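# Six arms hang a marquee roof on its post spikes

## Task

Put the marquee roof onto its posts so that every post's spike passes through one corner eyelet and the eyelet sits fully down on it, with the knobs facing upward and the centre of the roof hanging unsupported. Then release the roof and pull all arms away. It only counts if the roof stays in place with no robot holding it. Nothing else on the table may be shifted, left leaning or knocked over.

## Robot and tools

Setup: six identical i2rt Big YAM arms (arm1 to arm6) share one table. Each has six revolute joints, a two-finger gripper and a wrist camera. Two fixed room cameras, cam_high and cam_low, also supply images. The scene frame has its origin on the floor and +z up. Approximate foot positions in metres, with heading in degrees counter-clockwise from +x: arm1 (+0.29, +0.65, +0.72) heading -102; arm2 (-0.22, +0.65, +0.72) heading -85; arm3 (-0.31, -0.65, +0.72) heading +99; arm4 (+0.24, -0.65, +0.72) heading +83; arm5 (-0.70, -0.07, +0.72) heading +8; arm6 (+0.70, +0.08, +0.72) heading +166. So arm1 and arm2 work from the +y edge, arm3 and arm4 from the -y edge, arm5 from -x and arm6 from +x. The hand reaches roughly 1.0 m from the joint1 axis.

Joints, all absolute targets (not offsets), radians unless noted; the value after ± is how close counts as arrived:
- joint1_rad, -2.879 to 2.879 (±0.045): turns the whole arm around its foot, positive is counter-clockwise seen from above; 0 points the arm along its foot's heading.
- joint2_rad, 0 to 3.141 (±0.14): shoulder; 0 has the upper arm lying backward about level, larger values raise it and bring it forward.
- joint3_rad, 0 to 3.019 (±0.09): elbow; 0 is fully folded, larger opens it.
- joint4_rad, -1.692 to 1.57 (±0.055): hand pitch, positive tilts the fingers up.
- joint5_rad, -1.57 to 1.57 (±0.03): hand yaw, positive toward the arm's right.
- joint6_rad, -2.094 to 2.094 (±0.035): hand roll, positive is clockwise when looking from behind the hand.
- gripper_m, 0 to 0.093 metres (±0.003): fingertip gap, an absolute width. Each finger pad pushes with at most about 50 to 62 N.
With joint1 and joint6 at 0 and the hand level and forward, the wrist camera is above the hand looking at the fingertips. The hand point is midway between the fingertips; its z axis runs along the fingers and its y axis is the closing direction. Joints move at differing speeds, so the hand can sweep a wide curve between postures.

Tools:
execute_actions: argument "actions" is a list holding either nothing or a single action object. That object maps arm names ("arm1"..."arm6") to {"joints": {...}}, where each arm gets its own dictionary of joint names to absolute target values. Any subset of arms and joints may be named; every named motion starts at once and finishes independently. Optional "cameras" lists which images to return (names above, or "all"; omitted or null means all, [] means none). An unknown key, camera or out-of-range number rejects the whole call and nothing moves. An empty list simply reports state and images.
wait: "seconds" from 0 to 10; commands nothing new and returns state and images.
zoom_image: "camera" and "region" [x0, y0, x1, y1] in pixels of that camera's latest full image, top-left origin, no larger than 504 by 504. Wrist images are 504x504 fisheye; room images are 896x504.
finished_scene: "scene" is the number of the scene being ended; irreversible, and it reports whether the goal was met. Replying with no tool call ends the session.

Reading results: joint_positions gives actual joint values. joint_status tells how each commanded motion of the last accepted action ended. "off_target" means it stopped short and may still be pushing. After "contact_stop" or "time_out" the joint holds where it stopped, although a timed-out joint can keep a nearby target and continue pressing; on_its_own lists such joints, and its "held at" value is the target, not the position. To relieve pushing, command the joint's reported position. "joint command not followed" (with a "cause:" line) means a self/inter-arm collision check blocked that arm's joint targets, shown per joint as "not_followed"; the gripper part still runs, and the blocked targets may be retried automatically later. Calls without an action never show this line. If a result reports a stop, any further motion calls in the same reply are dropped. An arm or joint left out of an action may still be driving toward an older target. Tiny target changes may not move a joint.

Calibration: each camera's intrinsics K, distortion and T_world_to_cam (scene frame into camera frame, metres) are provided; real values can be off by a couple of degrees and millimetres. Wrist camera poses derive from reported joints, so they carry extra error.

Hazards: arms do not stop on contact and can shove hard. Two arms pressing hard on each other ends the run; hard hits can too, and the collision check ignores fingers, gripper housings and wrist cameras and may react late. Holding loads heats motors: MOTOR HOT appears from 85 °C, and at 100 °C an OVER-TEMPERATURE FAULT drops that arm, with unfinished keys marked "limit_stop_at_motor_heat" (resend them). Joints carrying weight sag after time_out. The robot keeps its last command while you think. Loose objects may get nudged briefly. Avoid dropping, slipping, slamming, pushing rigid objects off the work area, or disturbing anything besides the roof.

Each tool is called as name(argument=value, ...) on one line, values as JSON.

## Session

execute_actions(actions=[])

Scene clock: 0.00 s.
arm1.joint_positions: joint1_rad=+0.257 joint2_rad=+0.413 joint3_rad=+0.552 joint4_rad=-1.252 joint5_rad=+0.204 joint6_rad=-0.384 gripper_m=+0.095
arm1.joint_status: not commanded
arm1.hand: x=+0.2727 y=+0.4590 z=+0.9414 quat_wxyz=(-0.054, -0.523, -0.817, +0.239) (m; scene frame)
arm2.joint_positions: joint1_rad=-0.357 joint2_rad=+0.519 joint3_rad=+0.405 joint4_rad=-0.989 joint5_rad=-0.262 joint6_rad=+0.293 gripper_m=+0.094
arm2.joint_status: not commanded
arm2.hand: x=-0.2397 y=+0.4331 z=+0.9350 quat_wxyz=(-0.256, -0.834, -0.482, +0.074) (m; scene frame)
arm3.joint_positions: joint1_rad=+0.117 joint2_rad=+0.333 joint3_rad=+0.661 joint4_rad=-1.408 joint5_rad=+0.301 joint6_rad=+0.513 gripper_m=+0.095
arm3.joint_status: not commanded
arm3.hand: x=-0.3024 y=-0.4832 z=+0.9746 quat_wxyz=(-0.228, +0.561, -0.778, -0.167) (m; scene frame)
arm4.joint_positions: joint1_rad=-0.201 joint2_rad=+0.473 joint3_rad=+0.473 joint4_rad=-1.093 joint5_rad=-0.142 joint6_rad=-0.533 gripper_m=+0.094
arm4.joint_status: not commanded
arm4.hand: x=+0.2789 y=-0.4437 z=+0.9236 quat_wxyz=(-0.197, +0.772, -0.584, -0.158) (m; scene frame)
arm5.joint_positions: joint1_rad=+0.396 joint2_rad=+0.404 joint3_rad=+0.603 joint4_rad=-1.295 joint5_rad=+0.099 joint6_rad=+0.239 gripper_m=+0.095
arm5.joint_status: not commanded
arm5.hand: x=-0.5349 y=+0.0145 z=+0.9299 quat_wxyz=(-0.241, +0.145, -0.959, -0.048) (m; scene frame)
arm6.joint_positions: joint1_rad=-0.302 joint2_rad=+0.499 joint3_rad=+0.439 joint4_rad=-1.058 joint5_rad=-0.311 joint6_rad=-0.197 gripper_m=+0.094
arm6.joint_status: not commanded
arm6.hand: x=+0.4948 y=+0.1463 z=+0.9510 quat_wxyz=(+0.058, +0.955, -0.141, -0.254) (m; scene frame)
pictures: arm1_cam_wrist, arm2_cam_wrist, arm3_cam_wrist, arm4_cam_wrist, arm5_cam_wrist, arm6_cam_wrist, cam_high, cam_low
Images, in order (width x height): arm1_cam_wrist 504x504, arm2_cam_wrist 504x504, arm3_cam_wrist 504x504, arm4_cam_wrist 504x504, arm5_cam_wrist 504x504, arm6_cam_wrist 504x504, cam_high 896x504, cam_low 896x504.

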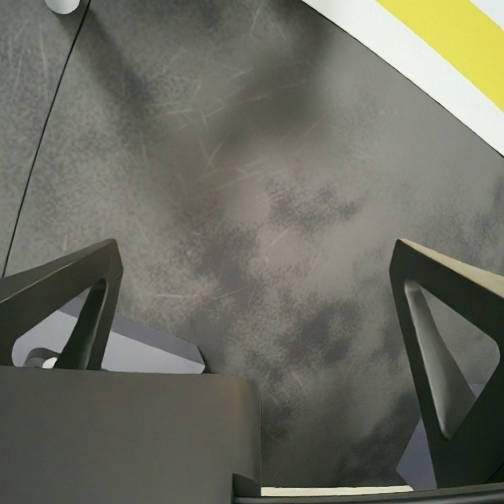

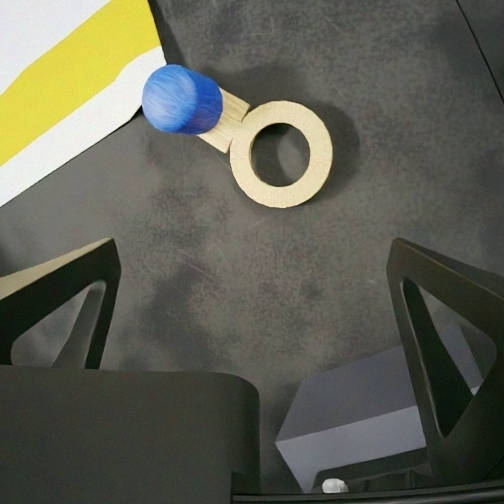

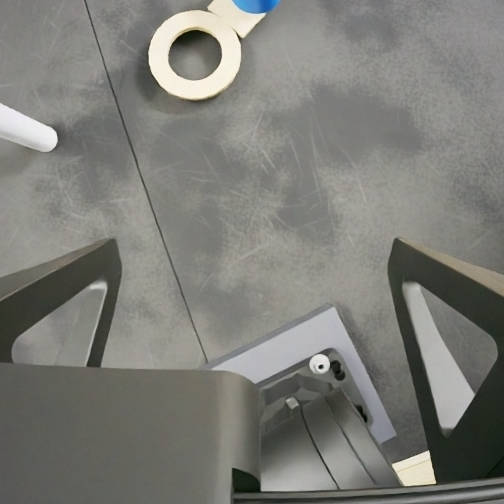

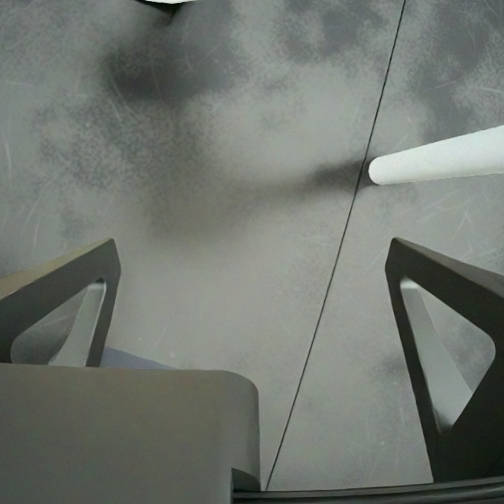

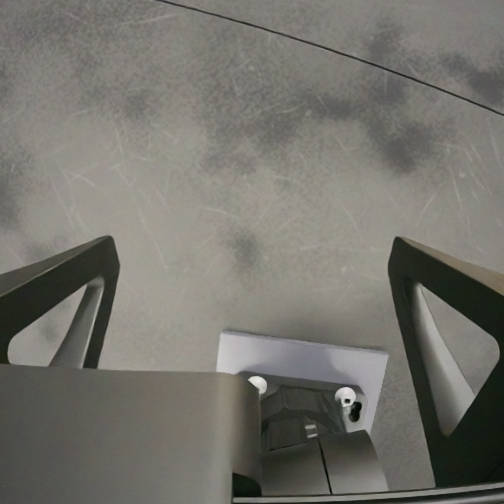

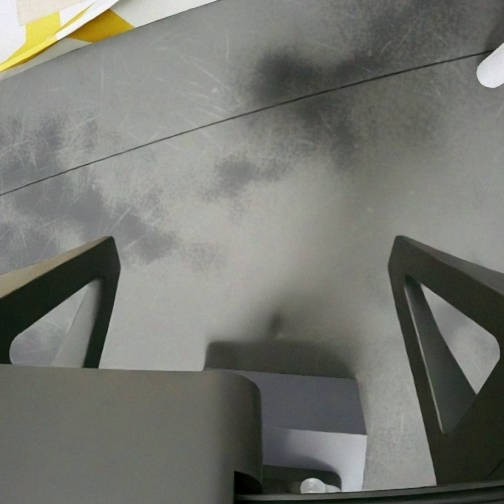

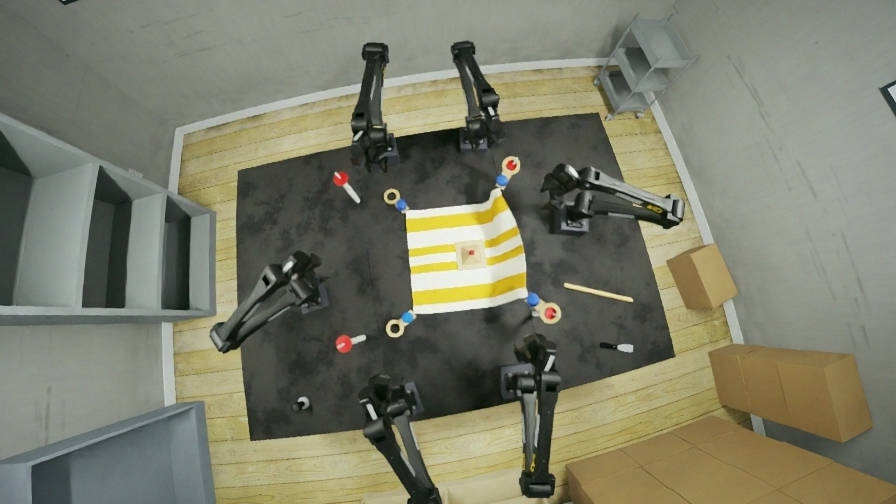

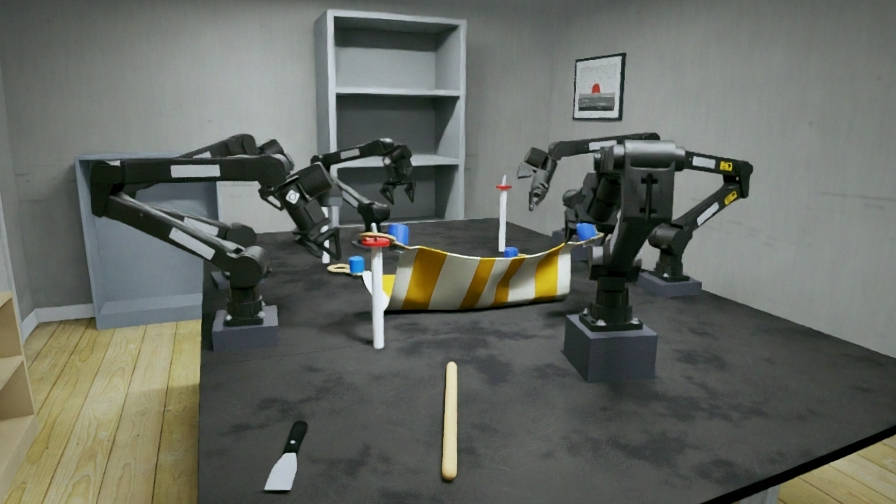

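execute_actions(actions=[{"arm2":{"joints":{"joint1_rad":0.0,"joint2_rad":1.48,"joint3_rad":0.70,"joint4_rad":-0.79,"joint5_rad":0,"joint6_rad":-0.79}},"arm3":{"joints":{"joint1_rad":-0.41,"joint2_rad":1.635,"joint3_rad":0.85,"joint4_rad":-0.79,"joint5_rad":0,"joint6_rad":0.65}}}], cameras=["arm2_cam_wrist","arm3_cam_wrist"])

Scene clock: 3.67 s.
arm1.joint_positions: joint1_rad=+0.257 joint2_rad=+0.413 joint3_rad=+0.552 joint4_rad=-1.252 joint5_rad=+0.204 joint6_rad=-0.384 gripper_m=+0.095
arm1.joint_status: not commanded
arm1.hand: x=+0.2727 y=+0.4590 z=+0.9414 quat_wxyz=(-0.054, -0.523, -0.817, +0.239) (m; scene frame)
arm2.joint_positions: joint1_rad=-0.005 joint2_rad=+1.477 joint3_rad=+0.693 joint4_rad=-0.797 joint5_rad=-0.002 joint6_rad=-0.775 gripper_m=+0.094
arm2.joint_status: all done
arm2.hand: x=-0.2010 y=+0.3282 z=+0.8149 quat_wxyz=(-0.001, -0.360, -0.933, -0.001) (m; scene frame)
arm3.joint_positions: joint1_rad=-0.409 joint2_rad=+1.610 joint3_rad=+0.845 joint4_rad=-0.792 joint5_rad=+0.000 joint6_rad=+0.639 gripper_m=+0.095
arm3.joint_status: all done
arm3.hand: x=-0.2112 y=-0.2794 z=+0.7400 quat_wxyz=(-0.004, +0.330, -0.944, -0.008) (m; scene frame)
arm4.joint_positions: joint1_rad=-0.201 joint2_rad=+0.473 joint3_rad=+0.473 joint4_rad=-1.093 joint5_rad=-0.142 joint6_rad=-0.533 gripper_m=+0.094
arm4.joint_status: not commanded
arm4.hand: x=+0.2789 y=-0.4437 z=+0.9236 quat_wxyz=(-0.197, +0.772, -0.584, -0.158) (m; scene frame)
arm5.joint_positions: joint1_rad=+0.396 joint2_rad=+0.404 joint3_rad=+0.603 joint4_rad=-1.295 joint5_rad=+0.099 joint6_rad=+0.239 gripper_m=+0.095
arm5.joint_status: not commanded
arm5.hand: x=-0.5349 y=+0.0145 z=+0.9299 quat_wxyz=(-0.241, +0.145, -0.959, -0.048) (m; scene frame)
arm6.joint_positions: joint1_rad=-0.302 joint2_rad=+0.499 joint3_rad=+0.439 joint4_rad=-1.058 joint5_rad=-0.311 joint6_rad=-0.197 gripper_m=+0.094
arm6.joint_status: not commanded
arm6.hand: x=+0.4948 y=+0.1463 z=+0.9510 quat_wxyz=(+0.058, +0.955, -0.141, -0.254) (m; scene frame)
pictures: arm2_cam_wrist, arm3_cam_wrist
camera_calibration (this result's frames):
arm2_cam_wrist: T_world_to_cam=[[-0.66364, -0.74768, -0.0235801, 0.133323], [-0.618978, 0.531157, 0.578566, -0.758936], [-0.420057, 0.398555, -0.815295, 0.566744], [0, 0, 0, 1]] pos_world=[-0.143221, 0.276919, 0.904301]
arm3_cam_wrist: T_world_to_cam=[[0.623531, -0.781763, -0.0074272, -0.0847993], [-0.635022, -0.511986, 0.578461, -0.702376], [-0.456022, -0.355972, -0.815676, 0.529909], [0, 0, 0, 1]] pos_world=[-0.151499, -0.237267, 0.837901]
Images, in order (width x height): arm2_cam_wrist 504x504, arm3_cam_wrist 504x504.

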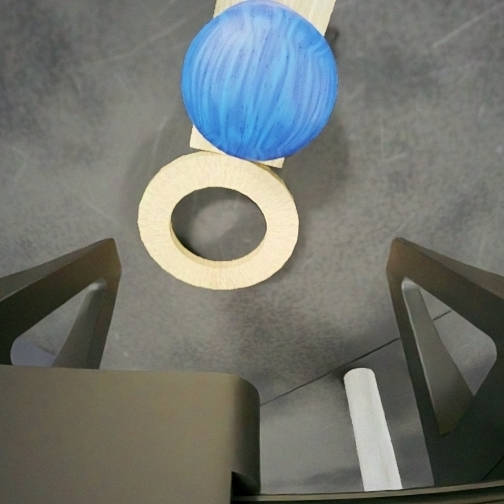

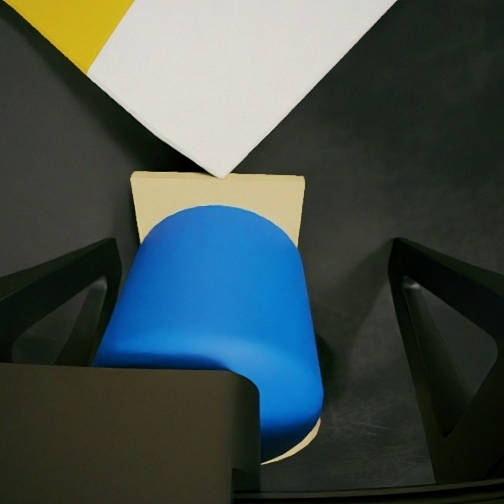

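execute_actions(actions=[{"arm2":{"joints":{"joint1_rad":0.11,"joint2_rad":1.72,"joint3_rad":0.70,"joint4_rad":-0.55}},"arm3":{"joints":{"joint1_rad":-0.34,"joint2_rad":1.57,"joint4_rad":-0.86}}}], cameras=["arm2_cam_wrist","arm3_cam_wrist"])

Scene clock: 5.33 s.
arm1.joint_positions: joint1_rad=+0.257 joint2_rad=+0.413 joint3_rad=+0.552 joint4_rad=-1.252 joint5_rad=+0.204 joint6_rad=-0.384 gripper_m=+0.095
arm1.joint_status: not commanded
arm1.hand: x=+0.2727 y=+0.4590 z=+0.9414 quat_wxyz=(-0.054, -0.523, -0.817, +0.239) (m; scene frame)
arm2.joint_positions: joint1_rad=+0.112 joint2_rad=+1.726 joint3_rad=+0.693 joint4_rad=-0.567 joint5_rad=+0.000 joint6_rad=-0.776 gripper_m=+0.094
arm2.joint_status: all done
arm2.hand: x=-0.1616 y=+0.3184 z=+0.7368 quat_wxyz=(+0.005, -0.305, -0.952, -0.009) (m; scene frame)
arm3.joint_positions: joint1_rad=-0.340 joint2_rad=+1.567 joint3_rad=+0.845 joint4_rad=-0.848 joint5_rad=+0.000 joint6_rad=+0.639 gripper_m=+0.095
arm3.joint_status: all done
arm3.hand: x=-0.2385 y=-0.2816 z=+0.7552 quat_wxyz=(-0.001, +0.362, -0.932, -0.002) (m; scene frame)
arm4.joint_positions: joint1_rad=-0.201 joint2_rad=+0.473 joint3_rad=+0.473 joint4_rad=-1.093 joint5_rad=-0.142 joint6_rad=-0.533 gripper_m=+0.094
arm4.joint_status: not commanded
arm4.hand: x=+0.2789 y=-0.4437 z=+0.9236 quat_wxyz=(-0.197, +0.772, -0.584, -0.158) (m; scene frame)
arm5.joint_positions: joint1_rad=+0.396 joint2_rad=+0.404 joint3_rad=+0.603 joint4_rad=-1.295 joint5_rad=+0.099 joint6_rad=+0.239 gripper_m=+0.095
arm5.joint_status: not commanded
arm5.hand: x=-0.5349 y=+0.0145 z=+0.9299 quat_wxyz=(-0.241, +0.145, -0.959, -0.048) (m; scene frame)
arm6.joint_positions: joint1_rad=-0.302 joint2_rad=+0.499 joint3_rad=+0.439 joint4_rad=-1.058 joint5_rad=-0.311 joint6_rad=-0.197 gripper_m=+0.094
arm6.joint_status: not commanded
arm6.hand: x=+0.4948 y=+0.1463 z=+0.9510 quat_wxyz=(+0.058, +0.955, -0.141, -0.254) (m; scene frame)
pictures: arm2_cam_wrist, arm3_cam_wrist
camera_calibration (this result's frames):
arm2_cam_wrist: T_world_to_cam=[[-0.571908, -0.81952, -0.0361757, 0.197225], [-0.673306, 0.443767, 0.59138, -0.67451], [-0.468594, 0.362572, -0.805581, 0.520021], [0, 0, 0, 1]] pos_world=[-0.0976786, 0.27241, 0.824946]
arm3_cam_wrist: T_world_to_cam=[[0.675986, -0.736914, 0.000454625, -0.0501966], [-0.59691, -0.547196, 0.586749, -0.736776], [-0.432135, -0.396906, -0.809769, 0.518727], [0, 0, 0, 1]] pos_world=[-0.181697, -0.234266, 0.852374]
Images, in order (width x height): arm2_cam_wrist 504x504, arm3_cam_wrist 504x504.

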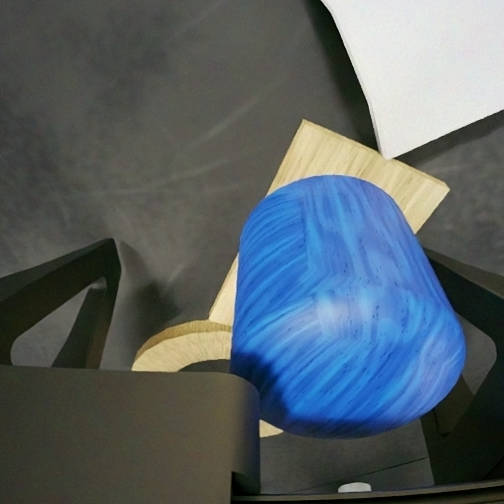

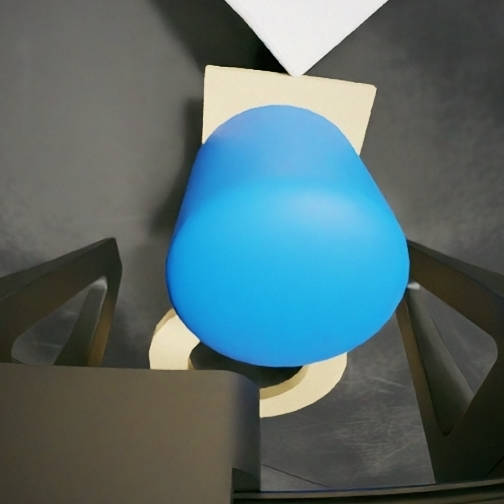

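execute_actions(actions=[{"arm2":{"joints":{"joint1_rad":0.15,"joint3_rad":0.67,"gripper_m":0}},"arm3":{"joints":{"gripper_m":0}}}], cameras=["arm2_cam_wrist","arm3_cam_wrist"])

Scene clock: 6.23 s.
arm1.joint_positions: joint1_rad=+0.257 joint2_rad=+0.413 joint3_rad=+0.552 joint4_rad=-1.252 joint5_rad=+0.204 joint6_rad=-0.384 gripper_m=+0.095
arm1.joint_status: not commanded
arm1.hand: x=+0.2727 y=+0.4590 z=+0.9414 quat_wxyz=(-0.054, -0.523, -0.817, +0.239) (m; scene frame)
arm2.joint_positions: joint1_rad=+0.140 joint2_rad=+1.722 joint3_rad=+0.681 joint4_rad=-0.561 joint5_rad=+0.002 joint6_rad=-0.777 gripper_m=+0.048
arm2.joint_status: gripper_m off_target (ended at +0.048, target +0.000); the others done
arm2.hand: x=-0.1537 y=+0.3251 z=+0.7355 quat_wxyz=(+0.007, -0.291, -0.957, -0.010) (m; scene frame)
arm3.joint_positions: joint1_rad=-0.340 joint2_rad=+1.567 joint3_rad=+0.845 joint4_rad=-0.848 joint5_rad=+0.000 joint6_rad=+0.639 gripper_m=+0.044
arm3.joint_status: gripper_m off_target (ended at +0.044, target +0.000)
arm3.hand: x=-0.2386 y=-0.2817 z=+0.7552 quat_wxyz=(-0.001, +0.362, -0.932, -0.002) (m; scene frame)
arm4.joint_positions: joint1_rad=-0.201 joint2_rad=+0.473 joint3_rad=+0.473 joint4_rad=-1.093 joint5_rad=-0.142 joint6_rad=-0.533 gripper_m=+0.094
arm4.joint_status: not commanded
arm4.hand: x=+0.2789 y=-0.4437 z=+0.9236 quat_wxyz=(-0.197, +0.772, -0.584, -0.158) (m; scene frame)
arm5.joint_positions: joint1_rad=+0.396 joint2_rad=+0.404 joint3_rad=+0.603 joint4_rad=-1.295 joint5_rad=+0.099 joint6_rad=+0.239 gripper_m=+0.095
arm5.joint_status: not commanded
arm5.hand: x=-0.5349 y=+0.0145 z=+0.9299 quat_wxyz=(-0.241, +0.145, -0.959, -0.048) (m; scene frame)
arm6.joint_positions: joint1_rad=-0.302 joint2_rad=+0.499 joint3_rad=+0.439 joint4_rad=-1.058 joint5_rad=-0.311 joint6_rad=-0.197 gripper_m=+0.094
arm6.joint_status: not commanded
arm6.hand: x=+0.4948 y=+0.1463 z=+0.9510 quat_wxyz=(+0.058, +0.955, -0.141, -0.254) (m; scene frame)
pictures: arm2_cam_wrist, arm3_cam_wrist
camera_calibration (this result's frames):
arm2_cam_wrist: T_world_to_cam=[[-0.547978, -0.83568, -0.0368615, 0.21669], [-0.684303, 0.4225, 0.594326, -0.668302], [-0.481092, 0.350902, -0.803379, 0.520487], [0, 0, 0, 1]] pos_world=[-0.0881779, 0.280801, 0.823326]
arm3_cam_wrist: T_world_to_cam=[[0.675987, -0.736913, 0.000681896, -0.0504239], [-0.596868, -0.546977, 0.586997, -0.736952], [-0.432193, -0.397209, -0.809589, 0.518447], [0, 0, 0, 1]] pos_world=[-0.181708, -0.234322, 0.852351]
Images, in order (width x height): arm2_cam_wrist 504x504, arm3_cam_wrist 504x504.

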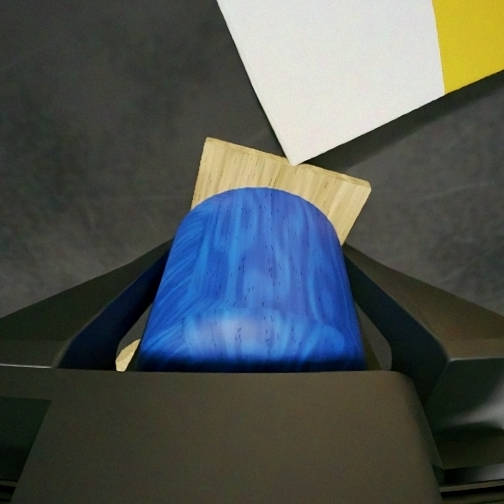

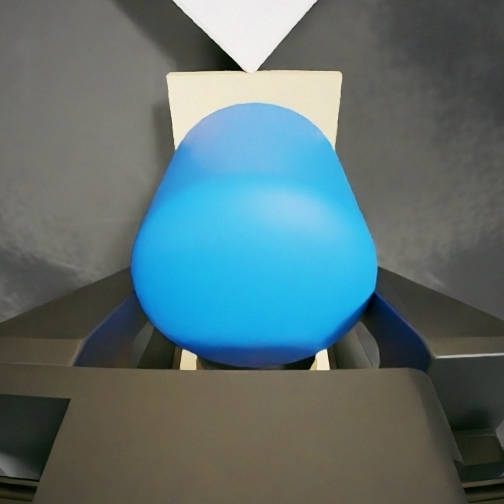

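execute_actions(actions=[{"arm2":{"joints":{"joint2_rad":1.24,"joint3_rad":1.40,"joint4_rad":-1.68}},"arm3":{"joints":{"joint2_rad":1.36,"joint3_rad":1.42,"joint4_rad":-1.62}}}], cameras=[])

execute_actions(actions=[{"arm2":{"joints":{"joint1_rad":-0.47,"joint6_rad":-1.36}},"arm3":{"joints":{"joint1_rad":0.2,"joint6_rad":1.155}},"arm5":{"joints":{"joint1_rad":0.1,"joint2_rad":0.5,"joint3_rad":0.87,"joint4_rad":-0.7,"joint5_rad":0,"joint6_rad":0}}}], cameras=["cam_high","cam_low","arm2_cam_wrist","arm3_cam_wrist"])

Scene clock: 8.33 s.
arm1.joint_positions: joint1_rad=+0.257 joint2_rad=+0.413 joint3_rad=+0.552 joint4_rad=-1.252 joint5_rad=+0.204 joint6_rad=-0.384 gripper_m=+0.095
arm1.joint_status: not commanded
arm1.hand: x=+0.2727 y=+0.4590 z=+0.9414 quat_wxyz=(-0.054, -0.523, -0.817, +0.239) (m; scene frame)
arm2.joint_positions: joint1_rad=+0.140 joint2_rad=+1.248 joint3_rad=+1.354 joint4_rad=-1.661 joint5_rad=+0.001 joint6_rad=-0.778 gripper_m=+0.048
arm2.joint_status: all done
arm2.hand: x=-0.1498 y=+0.3099 z=+1.1224 quat_wxyz=(-0.005, -0.290, -0.957, +0.011) (m; scene frame)
arm3.joint_positions: joint1_rad=-0.340 joint2_rad=+1.350 joint3_rad=+1.371 joint4_rad=-1.607 joint5_rad=+0.000 joint6_rad=+0.639 gripper_m=+0.044
arm3.joint_status: all done
arm3.hand: x=-0.2369 y=-0.2750 z=+1.0211 quat_wxyz=(+0.004, +0.362, -0.932, +0.004) (m; scene frame)
arm4.joint_positions: joint1_rad=-0.201 joint2_rad=+0.473 joint3_rad=+0.473 joint4_rad=-1.093 joint5_rad=-0.142 joint6_rad=-0.533 gripper_m=+0.094
arm4.joint_status: not commanded
arm4.hand: x=+0.2789 y=-0.4437 z=+0.9236 quat_wxyz=(-0.197, +0.772, -0.584, -0.158) (m; scene frame)
arm5.joint_positions: joint1_rad=+0.396 joint2_rad=+0.404 joint3_rad=+0.603 joint4_rad=-1.295 joint5_rad=+0.099 joint6_rad=+0.239 gripper_m=+0.095
arm5.joint_status: not commanded
arm5.hand: x=-0.5349 y=+0.0145 z=+0.9299 quat_wxyz=(-0.241, +0.145, -0.959, -0.048) (m; scene frame)
arm6.joint_positions: joint1_rad=-0.302 joint2_rad=+0.499 joint3_rad=+0.439 joint4_rad=-1.058 joint5_rad=-0.311 joint6_rad=-0.197 gripper_m=+0.094
arm6.joint_status: not commanded
arm6.hand: x=+0.4948 y=+0.1463 z=+0.9510 quat_wxyz=(+0.058, +0.955, -0.141, -0.254) (m; scene frame)
pictures: none
No camera images: the call's "cameras" was empty. Leave "cameras" out to get every camera's image.

Scene clock: 10.90 s.
arm1.joint_positions: joint1_rad=+0.257 joint2_rad=+0.413 joint3_rad=+0.552 joint4_rad=-1.252 joint5_rad=+0.204 joint6_rad=-0.384 gripper_m=+0.095
arm1.joint_status: not commanded
arm1.hand: x=+0.2727 y=+0.4590 z=+0.9414 quat_wxyz=(-0.054, -0.523, -0.817, +0.239) (m; scene frame)
arm2.joint_positions: joint1_rad=-0.452 joint2_rad=+1.248 joint3_rad=+1.354 joint4_rad=-1.661 joint5_rad=-0.008 joint6_rad=-1.352 gripper_m=+0.048
arm2.joint_status: all done
arm2.hand: x=-0.3516 y=+0.3284 z=+1.1221 quat_wxyz=(-0.005, -0.299, -0.954, +0.012) (m; scene frame)
arm3.joint_positions: joint1_rad=+0.091 joint2_rad=+1.346 joint3_rad=+1.383 joint4_rad=-1.634 joint5_rad=+0.087 joint6_rad=+1.038 gripper_m=+0.044
arm3.joint_status: joint1_rad time_out (moved +0.431 of +0.540); joint6_rad time_out (moved +0.399 of +0.516)
arm3.on_its_own: joint1_rad reads +0.091 and still pushes toward +0.200 since a time_out; joint6_rad reads +1.038 and still pushes toward +1.155 since a time_out
arm3.hand: x=-0.3851 y=-0.2796 z=+1.0276 quat_wxyz=(-0.041, +0.377, -0.925, +0.018) (m; scene frame)
arm4.joint_positions: joint1_rad=-0.201 joint2_rad=+0.473 joint3_rad=+0.473 joint4_rad=-1.093 joint5_rad=-0.142 joint6_rad=-0.533 gripper_m=+0.094
arm4.joint_status: not commanded
arm4.hand: x=+0.2789 y=-0.4437 z=+0.9236 quat_wxyz=(-0.197, +0.772, -0.584, -0.158) (m; scene frame)
arm5.joint_positions: joint1_rad=+0.106 joint2_rad=+0.502 joint3_rad=+0.828 joint4_rad=-0.717 joint5_rad=+0.003 joint6_rad=+0.007 gripper_m=+0.095
arm5.joint_status: all done
arm5.hand: x=-0.4039 y=+0.0123 z=+1.1325 quat_wxyz=(-0.555, +0.109, -0.821, -0.077) (m; scene frame)
arm6.joint_positions: joint1_rad=-0.302 joint2_rad=+0.499 joint3_rad=+0.439 joint4_rad=-1.058 joint5_rad=-0.311 joint6_rad=-0.197 gripper_m=+0.094
arm6.joint_status: not commanded
arm6.hand: x=+0.4948 y=+0.1463 z=+0.9510 quat_wxyz=(+0.058, +0.955, -0.141, -0.254) (m; scene frame)
pictures: arm2_cam_wrist, arm3_cam_wrist, cam_high, cam_low
camera_calibration (this result's frames):
arm2_cam_wrist: T_world_to_cam=[[-0.561316, -0.8276, -0.00181508, 0.0785767], [-0.682861, 0.461906, 0.565989, -1.01557], [-0.467574, 0.318938, -0.824411, 0.773556], [0, 0, 0, 1]] pos_world=[-0.287693, 0.287412, 1.21267]
arm3_cam_wrist: T_world_to_cam=[[0.696397, -0.714387, 0.068433, -0.00543434], [-0.629677, -0.562492, 0.535825, -0.947584], [-0.344293, -0.416238, -0.841551, 0.73788], [0, 0, 0, 1]] pos_world=[-0.33884, -0.229758, 1.12908]
Images, in order (width x height): arm2_cam_wrist 504x504, arm3_cam_wrist 504x504, cam_high 896x504, cam_low 896x504.

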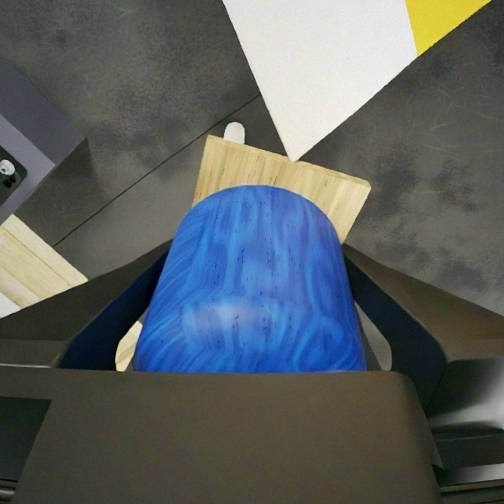

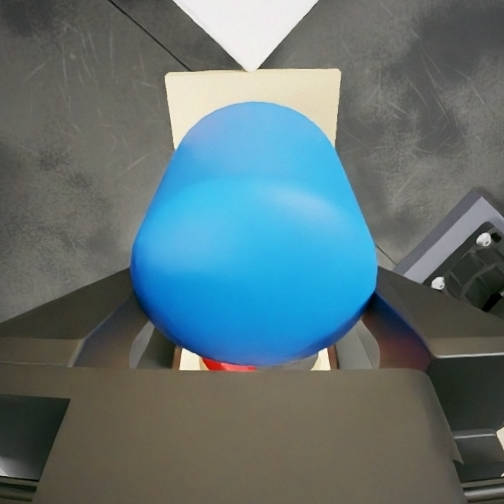

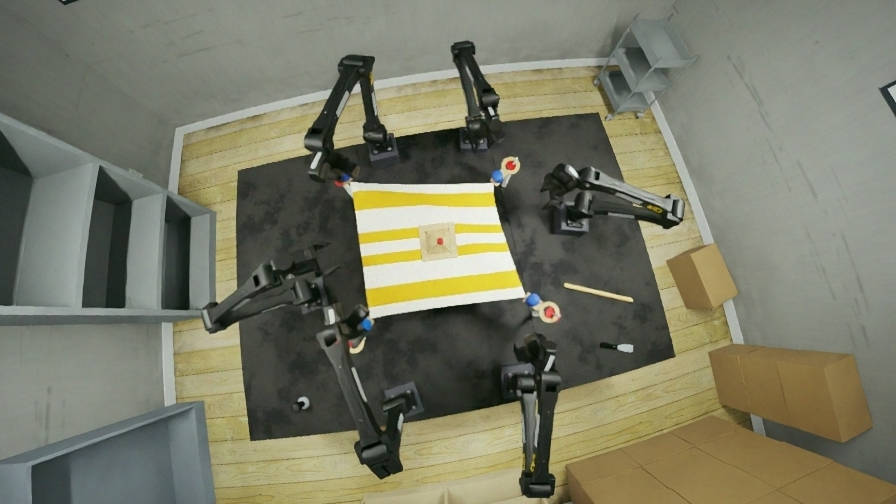

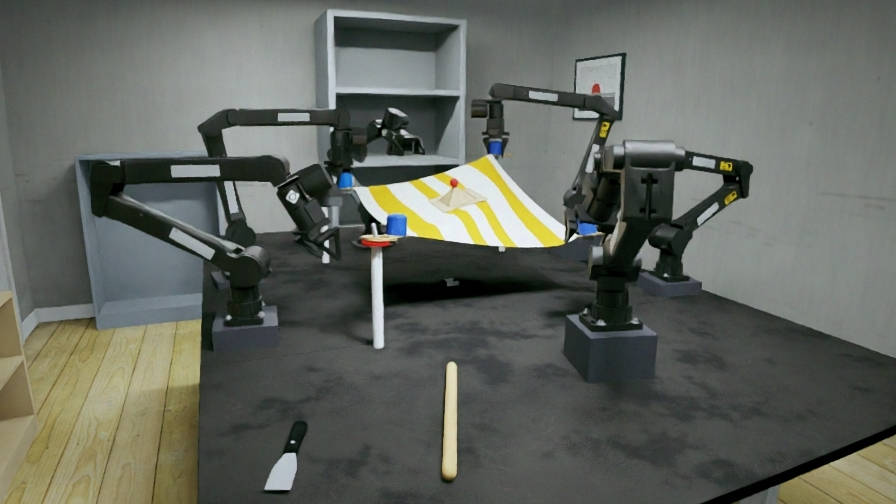

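execute_actions(actions=[{"arm2":{"joints":{"joint1_rad":-0.33,"joint6_rad":-1.25,"joint3_rad":1.30,"joint4_rad":-1.64}},"arm3":{"joints":{"joint1_rad":0.09,"joint6_rad":1.04}}}], cameras=["cam_high","cam_low","arm5_cam_wrist"])

zoom_image(camera="cam_high", region=[280,140,440,380])

zoom_image(camera="cam_low", region=[280,100,560,280])

Scene clock: 12.40 s.
arm1.joint_positions: joint1_rad=+0.257 joint2_rad=+0.413 joint3_rad=+0.552 joint4_rad=-1.252 joint5_rad=+0.204 joint6_rad=-0.384 gripper_m=+0.095
arm1.joint_status: not commanded
arm1.hand: x=+0.2727 y=+0.4590 z=+0.9414 quat_wxyz=(-0.054, -0.523, -0.817, +0.239) (m; scene frame)
arm2.joint_positions: joint1_rad=-0.320 joint2_rad=+1.248 joint3_rad=+1.285 joint4_rad=-1.650 joint5_rad=-0.004 joint6_rad=-1.263 gripper_m=+0.048
arm2.joint_status: all done
arm2.hand: x=-0.3053 y=+0.3260 z=+1.0959 quat_wxyz=(-0.003, -0.278, -0.960, -0.018) (m; scene frame)
arm3.joint_positions: joint1_rad=+0.063 joint2_rad=+1.348 joint3_rad=+1.383 joint4_rad=-1.634 joint5_rad=+0.043 joint6_rad=+1.013 gripper_m=+0.044
arm3.joint_status: all done
arm3.hand: x=-0.3820 y=-0.2789 z=+1.0265 quat_wxyz=(-0.019, +0.376, -0.926, +0.016) (m; scene frame)
arm4.joint_positions: joint1_rad=-0.201 joint2_rad=+0.473 joint3_rad=+0.473 joint4_rad=-1.093 joint5_rad=-0.142 joint6_rad=-0.533 gripper_m=+0.094
arm4.joint_status: not commanded
arm4.hand: x=+0.2789 y=-0.4437 z=+0.9236 quat_wxyz=(-0.197, +0.772, -0.584, -0.158) (m; scene frame)
arm5.joint_positions: joint1_rad=+0.106 joint2_rad=+0.502 joint3_rad=+0.828 joint4_rad=-0.717 joint5_rad=+0.003 joint6_rad=+0.007 gripper_m=+0.095
arm5.joint_status: not commanded
arm5.hand: x=-0.4039 y=+0.0123 z=+1.1325 quat_wxyz=(-0.555, +0.109, -0.821, -0.077) (m; scene frame)
arm6.joint_positions: joint1_rad=-0.302 joint2_rad=+0.499 joint3_rad=+0.439 joint4_rad=-1.058 joint5_rad=-0.311 joint6_rad=-0.197 gripper_m=+0.094
arm6.joint_status: not commanded
arm6.hand: x=+0.4948 y=+0.1463 z=+0.9510 quat_wxyz=(+0.058, +0.955, -0.141, -0.254) (m; scene frame)
pictures: arm5_cam_wrist, cam_high, cam_low
camera_calibration (this result's frames):
arm5_cam_wrist: T_world_to_cam=[[0.267764, -0.963453, 0.00786849, 0.113374], [-0.812325, -0.230139, -0.535877, 0.286182], [0.518103, 0.137097, -0.844259, 1.28959], [0, 0, 0, 1]] pos_world=[-0.466027, -0.00170747, 1.24122]
Images, in order (width x height): arm5_cam_wrist 504x504, cam_high 896x504, cam_low 896x504.

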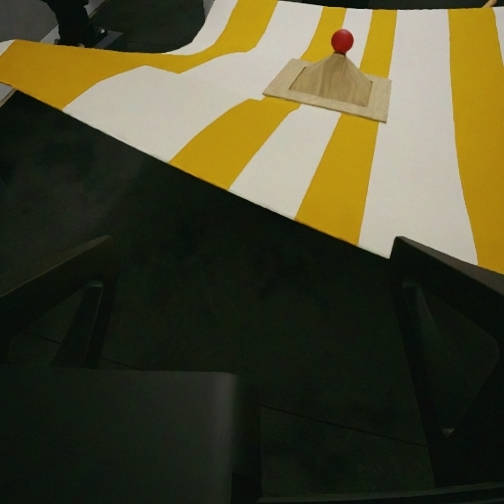

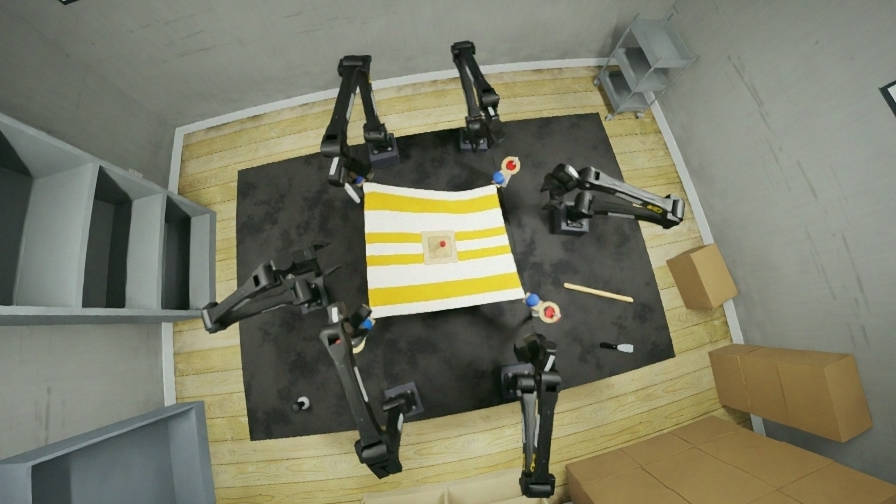

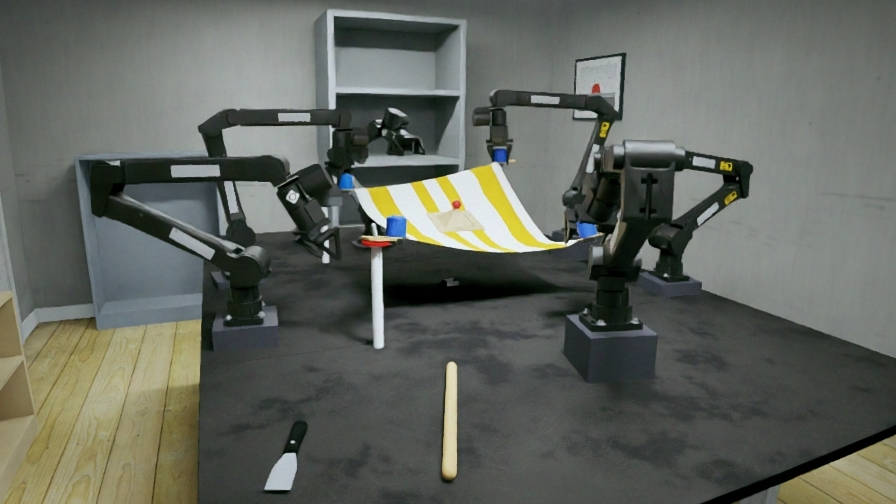

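Region (280, 140, 440, 380) of cam_high's 896x504 image, scaled by 2.100, with more detail than that image has.

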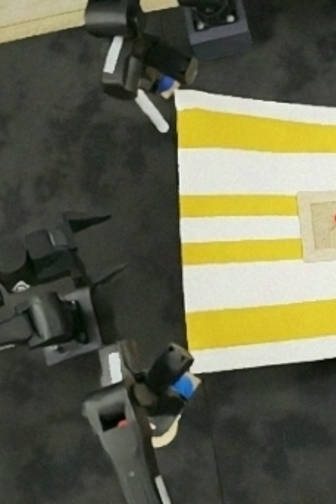

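Region (280, 100, 560, 280) of cam_low's 896x504 image, scaled by 1.800, with more detail than that image has; it fills the top 324 rows of this view, and the rest is white.

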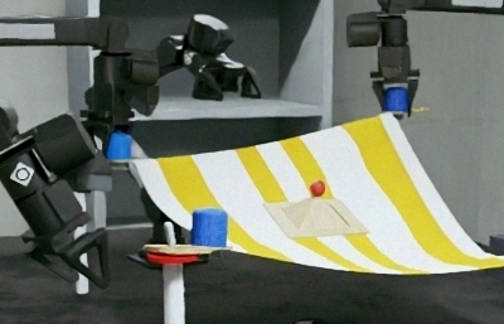

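execute_actions(actions=[{"arm5":{"joints":{"joint1_rad":-0.75,"joint2_rad":0.3,"joint3_rad":0.6,"joint4_rad":-0.5}}}], cameras=["arm5_cam_wrist"])

Scene clock: 14.00 s.
arm1.joint_positions: joint1_rad=+0.257 joint2_rad=+0.413 joint3_rad=+0.552 joint4_rad=-1.252 joint5_rad=+0.204 joint6_rad=-0.384 gripper_m=+0.095
arm1.joint_status: not commanded
arm1.hand: x=+0.2727 y=+0.4590 z=+0.9414 quat_wxyz=(-0.054, -0.523, -0.817, +0.239) (m; scene frame)
arm2.joint_positions: joint1_rad=-0.320 joint2_rad=+1.248 joint3_rad=+1.285 joint4_rad=-1.650 joint5_rad=-0.004 joint6_rad=-1.263 gripper_m=+0.048
arm2.joint_status: not commanded
arm2.hand: x=-0.3053 y=+0.3260 z=+1.0959 quat_wxyz=(-0.003, -0.278, -0.960, -0.018) (m; scene frame)
arm3.joint_positions: joint1_rad=+0.063 joint2_rad=+1.348 joint3_rad=+1.383 joint4_rad=-1.634 joint5_rad=+0.043 joint6_rad=+1.013 gripper_m=+0.044
arm3.joint_status: not commanded
arm3.hand: x=-0.3820 y=-0.2789 z=+1.0265 quat_wxyz=(-0.019, +0.376, -0.926, +0.016) (m; scene frame)
arm4.joint_positions: joint1_rad=-0.201 joint2_rad=+0.473 joint3_rad=+0.473 joint4_rad=-1.093 joint5_rad=-0.142 joint6_rad=-0.533 gripper_m=+0.094
arm4.joint_status: not commanded
arm4.hand: x=+0.2789 y=-0.4437 z=+0.9236 quat_wxyz=(-0.197, +0.772, -0.584, -0.158) (m; scene frame)
arm5.joint_positions: joint1_rad=-0.743 joint2_rad=+0.295 joint3_rad=+0.592 joint4_rad=-0.518 joint5_rad=+0.000 joint6_rad=+0.007 gripper_m=+0.095
arm5.joint_status: all done
arm5.hand: x=-0.4657 y=-0.2262 z=+1.0942 quat_wxyz=(-0.604, -0.226, -0.745, +0.174) (m; scene frame)
arm6.joint_positions: joint1_rad=-0.302 joint2_rad=+0.499 joint3_rad=+0.439 joint4_rad=-1.058 joint5_rad=-0.311 joint6_rad=-0.197 gripper_m=+0.094
arm6.joint_status: not commanded
arm6.hand: x=+0.4948 y=+0.1463 z=+0.9510 quat_wxyz=(+0.058, +0.955, -0.141, -0.254) (m; scene frame)
pictures: arm5_cam_wrist
camera_calibration (this result's frames):
arm5_cam_wrist: T_world_to_cam=[[-0.545339, -0.838215, -0.000939197, -0.4403], [-0.622409, 0.405687, -0.669347, 0.538878], [0.561438, -0.364437, -0.742949, 1.11787], [0, 0, 0, 1]] pos_world=[-0.532324, -0.180289, 1.1908]
Images, in order (width x height): arm5_cam_wrist 504x504.

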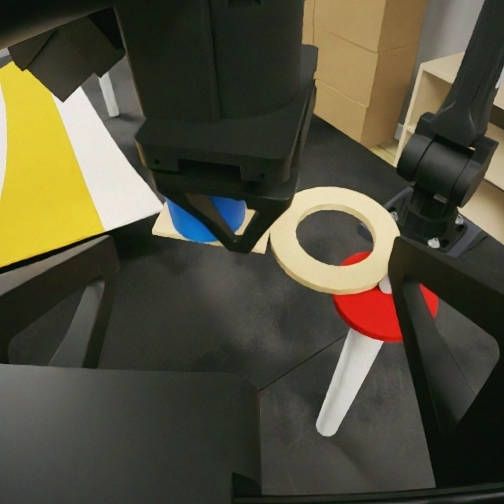

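execute_actions(actions=[{"arm3":{"joints":{"joint2_rad":1.27,"joint3_rad":1.40,"joint4_rad":-1.69}},"arm2":{"joints":{"joint2_rad":1.36,"joint4_rad":-1.55}},"arm5":{"joints":{"joint3_rad":0.5,"joint2_rad":0.15}}}], cameras=[])

execute_actions(actions=[{"arm3":{"joints":{"joint1_rad":0.21,"joint6_rad":1.135}}}], cameras=["arm5_cam_wrist","arm2_cam_wrist"])

Scene clock: 15.53 s.
arm1.joint_positions: joint1_rad=+0.257 joint2_rad=+0.413 joint3_rad=+0.552 joint4_rad=-1.252 joint5_rad=+0.204 joint6_rad=-0.384 gripper_m=+0.095
arm1.joint_status: not commanded
arm1.hand: x=+0.2727 y=+0.4590 z=+0.9414 quat_wxyz=(-0.054, -0.523, -0.817, +0.239) (m; scene frame)
arm2.joint_positions: joint1_rad=-0.320 joint2_rad=+1.378 joint3_rad=+1.285 joint4_rad=-1.561 joint5_rad=-0.002 joint6_rad=-1.263 gripper_m=+0.048
arm2.joint_status: all done
arm2.hand: x=-0.3154 y=+0.2884 z=+1.0512 quat_wxyz=(-0.001, -0.278, -0.960, -0.038) (m; scene frame)
arm3.joint_positions: joint1_rad=+0.071 joint2_rad=+1.265 joint3_rad=+1.383 joint4_rad=-1.678 joint5_rad=+0.009 joint6_rad=+1.029 gripper_m=+0.044
arm3.joint_status: all done
arm3.hand: x=-0.3855 y=-0.3049 z=+1.0550 quat_wxyz=(-0.006, +0.372, -0.928, -0.007) (m; scene frame)
arm4.joint_positions: joint1_rad=-0.201 joint2_rad=+0.473 joint3_rad=+0.473 joint4_rad=-1.093 joint5_rad=-0.142 joint6_rad=-0.533 gripper_m=+0.094
arm4.joint_status: not commanded
arm4.hand: x=+0.2789 y=-0.4437 z=+0.9236 quat_wxyz=(-0.197, +0.772, -0.584, -0.158) (m; scene frame)
arm5.joint_positions: joint1_rad=-0.743 joint2_rad=+0.149 joint3_rad=+0.492 joint4_rad=-0.512 joint5_rad=+0.000 joint6_rad=+0.007 gripper_m=+0.095
arm5.joint_status: all done
arm5.hand: x=-0.4863 y=-0.2126 z=+1.0711 quat_wxyz=(-0.623, -0.221, -0.729, +0.179) (m; scene frame)
arm6.joint_positions: joint1_rad=-0.302 joint2_rad=+0.499 joint3_rad=+0.439 joint4_rad=-1.058 joint5_rad=-0.311 joint6_rad=-0.197 gripper_m=+0.094
arm6.joint_status: not commanded
arm6.hand: x=+0.4948 y=+0.1463 z=+0.9510 quat_wxyz=(+0.058, +0.955, -0.141, -0.254) (m; scene frame)
pictures: none
No camera images: the call's "cameras" was empty. Leave "cameras" out to get every camera's image.

Scene clock: 17.40 s.
arm1.joint_positions: joint1_rad=+0.257 joint2_rad=+0.413 joint3_rad=+0.552 joint4_rad=-1.252 joint5_rad=+0.204 joint6_rad=-0.384 gripper_m=+0.095
arm1.joint_status: not commanded
arm1.hand: x=+0.2727 y=+0.4590 z=+0.9414 quat_wxyz=(-0.054, -0.523, -0.817, +0.239) (m; scene frame)
arm2.joint_positions: joint1_rad=-0.320 joint2_rad=+1.378 joint3_rad=+1.285 joint4_rad=-1.561 joint5_rad=-0.002 joint6_rad=-1.263 gripper_m=+0.048
arm2.joint_status: not commanded
arm2.hand: x=-0.3154 y=+0.2884 z=+1.0512 quat_wxyz=(-0.001, -0.278, -0.960, -0.038) (m; scene frame)
arm3.joint_positions: joint1_rad=+0.138 joint2_rad=+1.262 joint3_rad=+1.383 joint4_rad=-1.701 joint5_rad=+0.055 joint6_rad=+1.068 gripper_m=+0.044
arm3.joint_status: joint1_rad time_out (moved +0.067 of +0.139); joint6_rad time_out (moved +0.040 of +0.106)
arm3.on_its_own: joint1_rad reads +0.138 and still pushes toward +0.210 since a time_out; joint6_rad reads +1.068 and still pushes toward +1.135 since a time_out
arm3.hand: x=-0.3991 y=-0.3144 z=+1.0563 quat_wxyz=(-0.028, +0.385, -0.923, +0.005) (m; scene frame)
arm4.joint_positions: joint1_rad=-0.201 joint2_rad=+0.473 joint3_rad=+0.473 joint4_rad=-1.093 joint5_rad=-0.142 joint6_rad=-0.533 gripper_m=+0.094
arm4.joint_status: not commanded
arm4.hand: x=+0.2789 y=-0.4437 z=+0.9236 quat_wxyz=(-0.197, +0.772, -0.584, -0.158) (m; scene frame)
arm5.joint_positions: joint1_rad=-0.743 joint2_rad=+0.149 joint3_rad=+0.492 joint4_rad=-0.512 joint5_rad=+0.000 joint6_rad=+0.007 gripper_m=+0.095
arm5.joint_status: not commanded
arm5.hand: x=-0.4863 y=-0.2126 z=+1.0711 quat_wxyz=(-0.623, -0.221, -0.729, +0.179) (m; scene frame)
arm6.joint_positions: joint1_rad=-0.302 joint2_rad=+0.499 joint3_rad=+0.439 joint4_rad=-1.058 joint5_rad=-0.311 joint6_rad=-0.197 gripper_m=+0.094
arm6.joint_status: not commanded
arm6.hand: x=+0.4948 y=+0.1463 z=+0.9510 quat_wxyz=(+0.058, +0.955, -0.141, -0.254) (m; scene frame)
pictures: arm2_cam_wrist, arm5_cam_wrist
camera_calibration (this result's frames):
arm2_cam_wrist: T_world_to_cam=[[-0.524473, -0.846088, -0.0951996, 0.180773], [-0.713728, 0.375929, 0.59099, -0.943453], [-0.464241, 0.377905, -0.801041, 0.70427], [0, 0, 0, 1]] pos_world=[-0.251607, 0.241475, 1.13893]
arm5_cam_wrist: T_world_to_cam=[[-0.545632, -0.838025, -0.000984355, -0.440212], [-0.592758, 0.38677, -0.706433, 0.555166], [0.592389, -0.384869, -0.707779, 1.09023], [0, 0, 0, 1]] pos_world=[-0.556953, -0.164036, 1.16339]
Images, in order (width x height): arm2_cam_wrist 504x504, arm5_cam_wrist 504x504.

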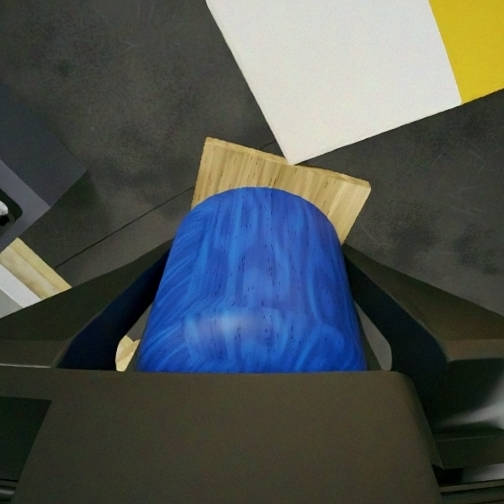

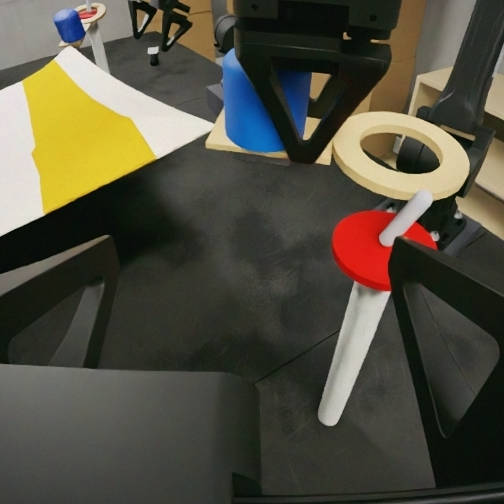

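execute_actions(actions=[{"arm3":{"joints":{"joint1_rad":0.19,"joint6_rad":1.1,"joint3_rad":1.35,"joint4_rad":-1.66}},"arm2":{"joints":{"joint1_rad":-0.1}}}], cameras=["arm5_cam_wrist"])

Scene clock: 18.93 s.
arm1.joint_positions: joint1_rad=+0.257 joint2_rad=+0.413 joint3_rad=+0.552 joint4_rad=-1.252 joint5_rad=+0.204 joint6_rad=-0.384 gripper_m=+0.095
arm1.joint_status: not commanded
arm1.hand: x=+0.2727 y=+0.4590 z=+0.9414 quat_wxyz=(-0.054, -0.523, -0.817, +0.239) (m; scene frame)
arm2.joint_positions: joint1_rad=-0.093 joint2_rad=+1.378 joint3_rad=+1.285 joint4_rad=-1.557 joint5_rad=+0.001 joint6_rad=-1.250 gripper_m=+0.048
arm2.joint_status: all done
arm2.hand: x=-0.2318 y=+0.2753 z=+1.0513 quat_wxyz=(+0.005, -0.174, -0.984, -0.035) (m; scene frame)
arm3.joint_positions: joint1_rad=+0.147 joint2_rad=+1.260 joint3_rad=+1.351 joint4_rad=-1.697 joint5_rad=+0.029 joint6_rad=+1.068 gripper_m=+0.044
arm3.joint_status: all done
arm3.hand: x=-0.4048 y=-0.3222 z=+1.0449 quat_wxyz=(-0.013, +0.389, -0.921, +0.017) (m; scene frame)
arm4.joint_positions: joint1_rad=-0.201 joint2_rad=+0.473 joint3_rad=+0.473 joint4_rad=-1.093 joint5_rad=-0.142 joint6_rad=-0.533 gripper_m=+0.094
arm4.joint_status: not commanded
arm4.hand: x=+0.2789 y=-0.4437 z=+0.9236 quat_wxyz=(-0.197, +0.772, -0.584, -0.158) (m; scene frame)
arm5.joint_positions: joint1_rad=-0.743 joint2_rad=+0.149 joint3_rad=+0.492 joint4_rad=-0.512 joint5_rad=+0.000 joint6_rad=+0.007 gripper_m=+0.095
arm5.joint_status: not commanded
arm5.hand: x=-0.4863 y=-0.2126 z=+1.0711 quat_wxyz=(-0.623, -0.221, -0.729, +0.179) (m; scene frame)
arm6.joint_positions: joint1_rad=-0.302 joint2_rad=+0.499 joint3_rad=+0.439 joint4_rad=-1.058 joint5_rad=-0.311 joint6_rad=-0.197 gripper_m=+0.094
arm6.joint_status: not commanded
arm6.hand: x=+0.4948 y=+0.1463 z=+0.9510 quat_wxyz=(+0.058, +0.955, -0.141, -0.254) (m; scene frame)
pictures: arm5_cam_wrist
camera_calibration (this result's frames):
arm5_cam_wrist: T_world_to_cam=[[-0.545632, -0.838025, -0.000984355, -0.440212], [-0.592758, 0.38677, -0.706433, 0.555166], [0.592389, -0.384869, -0.707779, 1.09023], [0, 0, 0, 1]] pos_world=[-0.556953, -0.164036, 1.16339]
Images, in order (width x height): arm5_cam_wrist 504x504.

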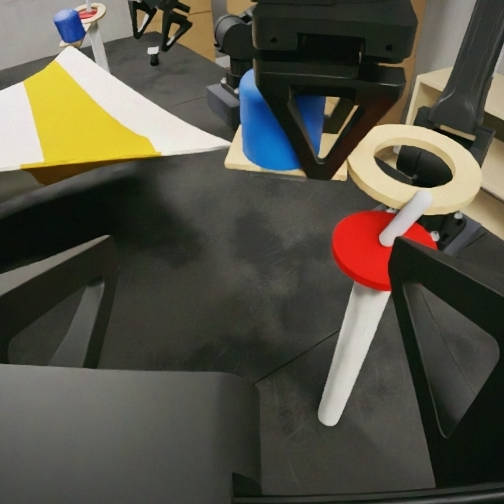

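execute_actions(actions=[{"arm3":{"joints":{"joint1_rad":0.21,"joint2_rad":1.36,"joint3_rad":1.33,"joint4_rad":-1.58}}}], cameras=["arm5_cam_wrist","arm3_cam_wrist"])

Scene clock: 20.97 s.
arm1.joint_positions: joint1_rad=+0.257 joint2_rad=+0.413 joint3_rad=+0.552 joint4_rad=-1.252 joint5_rad=+0.204 joint6_rad=-0.384 gripper_m=+0.095
arm1.joint_status: not commanded
arm1.hand: x=+0.2727 y=+0.4590 z=+0.9414 quat_wxyz=(-0.054, -0.523, -0.817, +0.239) (m; scene frame)
arm2.joint_positions: joint1_rad=-0.093 joint2_rad=+1.378 joint3_rad=+1.285 joint4_rad=-1.557 joint5_rad=+0.001 joint6_rad=-1.249 gripper_m=+0.048
arm2.joint_status: not commanded
arm2.hand: x=-0.2318 y=+0.2753 z=+1.0513 quat_wxyz=(+0.005, -0.175, -0.984, -0.035) (m; scene frame)
arm3.joint_positions: joint1_rad=+0.167 joint2_rad=+1.320 joint3_rad=+1.323 joint4_rad=-1.676 joint5_rad=+0.034 joint6_rad=+1.052 gripper_m=+0.044
arm3.joint_status: joint4_rad time_out (moved +0.021 of +0.117); the others done
arm3.on_its_own: joint4_rad reads -1.676 and still pushes toward -1.580 since a time_out
arm3.hand: x=-0.4128 y=-0.3162 z=+1.0147 quat_wxyz=(-0.013, +0.406, -0.913, +0.051) (m; scene frame)
arm4.joint_positions: joint1_rad=-0.201 joint2_rad=+0.473 joint3_rad=+0.473 joint4_rad=-1.093 joint5_rad=-0.142 joint6_rad=-0.533 gripper_m=+0.094
arm4.joint_status: not commanded
arm4.hand: x=+0.2789 y=-0.4437 z=+0.9236 quat_wxyz=(-0.197, +0.772, -0.584, -0.158) (m; scene frame)
arm5.joint_positions: joint1_rad=-0.743 joint2_rad=+0.149 joint3_rad=+0.492 joint4_rad=-0.512 joint5_rad=+0.000 joint6_rad=+0.007 gripper_m=+0.095
arm5.joint_status: not commanded
arm5.hand: x=-0.4863 y=-0.2126 z=+1.0711 quat_wxyz=(-0.623, -0.221, -0.729, +0.179) (m; scene frame)
arm6.joint_positions: joint1_rad=-0.302 joint2_rad=+0.499 joint3_rad=+0.439 joint4_rad=-1.058 joint5_rad=-0.311 joint6_rad=-0.197 gripper_m=+0.094
arm6.joint_status: not commanded
arm6.hand: x=+0.4948 y=+0.1463 z=+0.9510 quat_wxyz=(+0.058, +0.955, -0.141, -0.254) (m; scene frame)
pictures: arm3_cam_wrist, arm5_cam_wrist
camera_calibration (this result's frames):
arm3_cam_wrist: T_world_to_cam=[[0.739349, -0.664788, 0.10686, -0.0169948], [-0.580787, -0.549361, 0.60074, -1.02017], [-0.34066, -0.50622, -0.79227, 0.625331], [0, 0, 0, 1]] pos_world=[-0.366911, -0.255185, 1.1101]
arm5_cam_wrist: T_world_to_cam=[[-0.545632, -0.838025, -0.000984355, -0.440212], [-0.592758, 0.38677, -0.706433, 0.555166], [0.592389, -0.384869, -0.707779, 1.09023], [0, 0, 0, 1]] pos_world=[-0.556953, -0.164036, 1.16339]
Images, in order (width x height): arm3_cam_wrist 504x504, arm5_cam_wrist 504x504.

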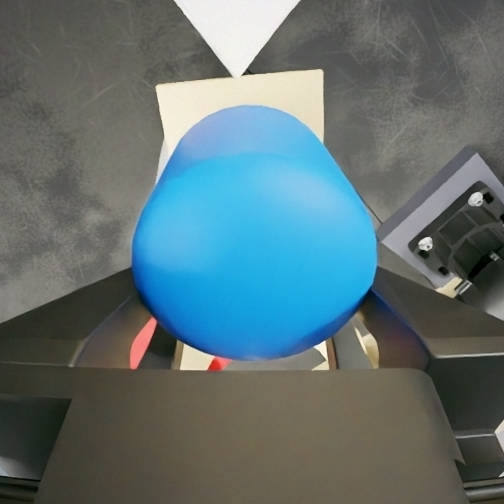

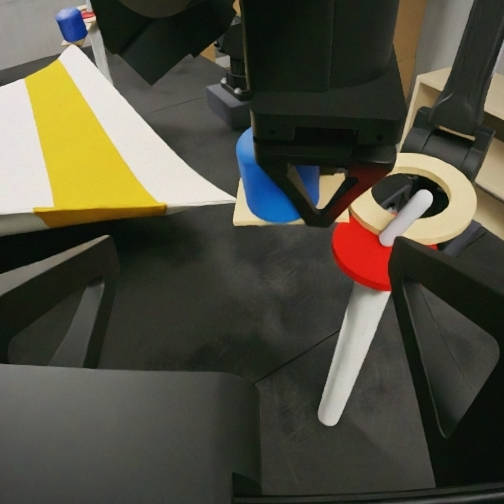

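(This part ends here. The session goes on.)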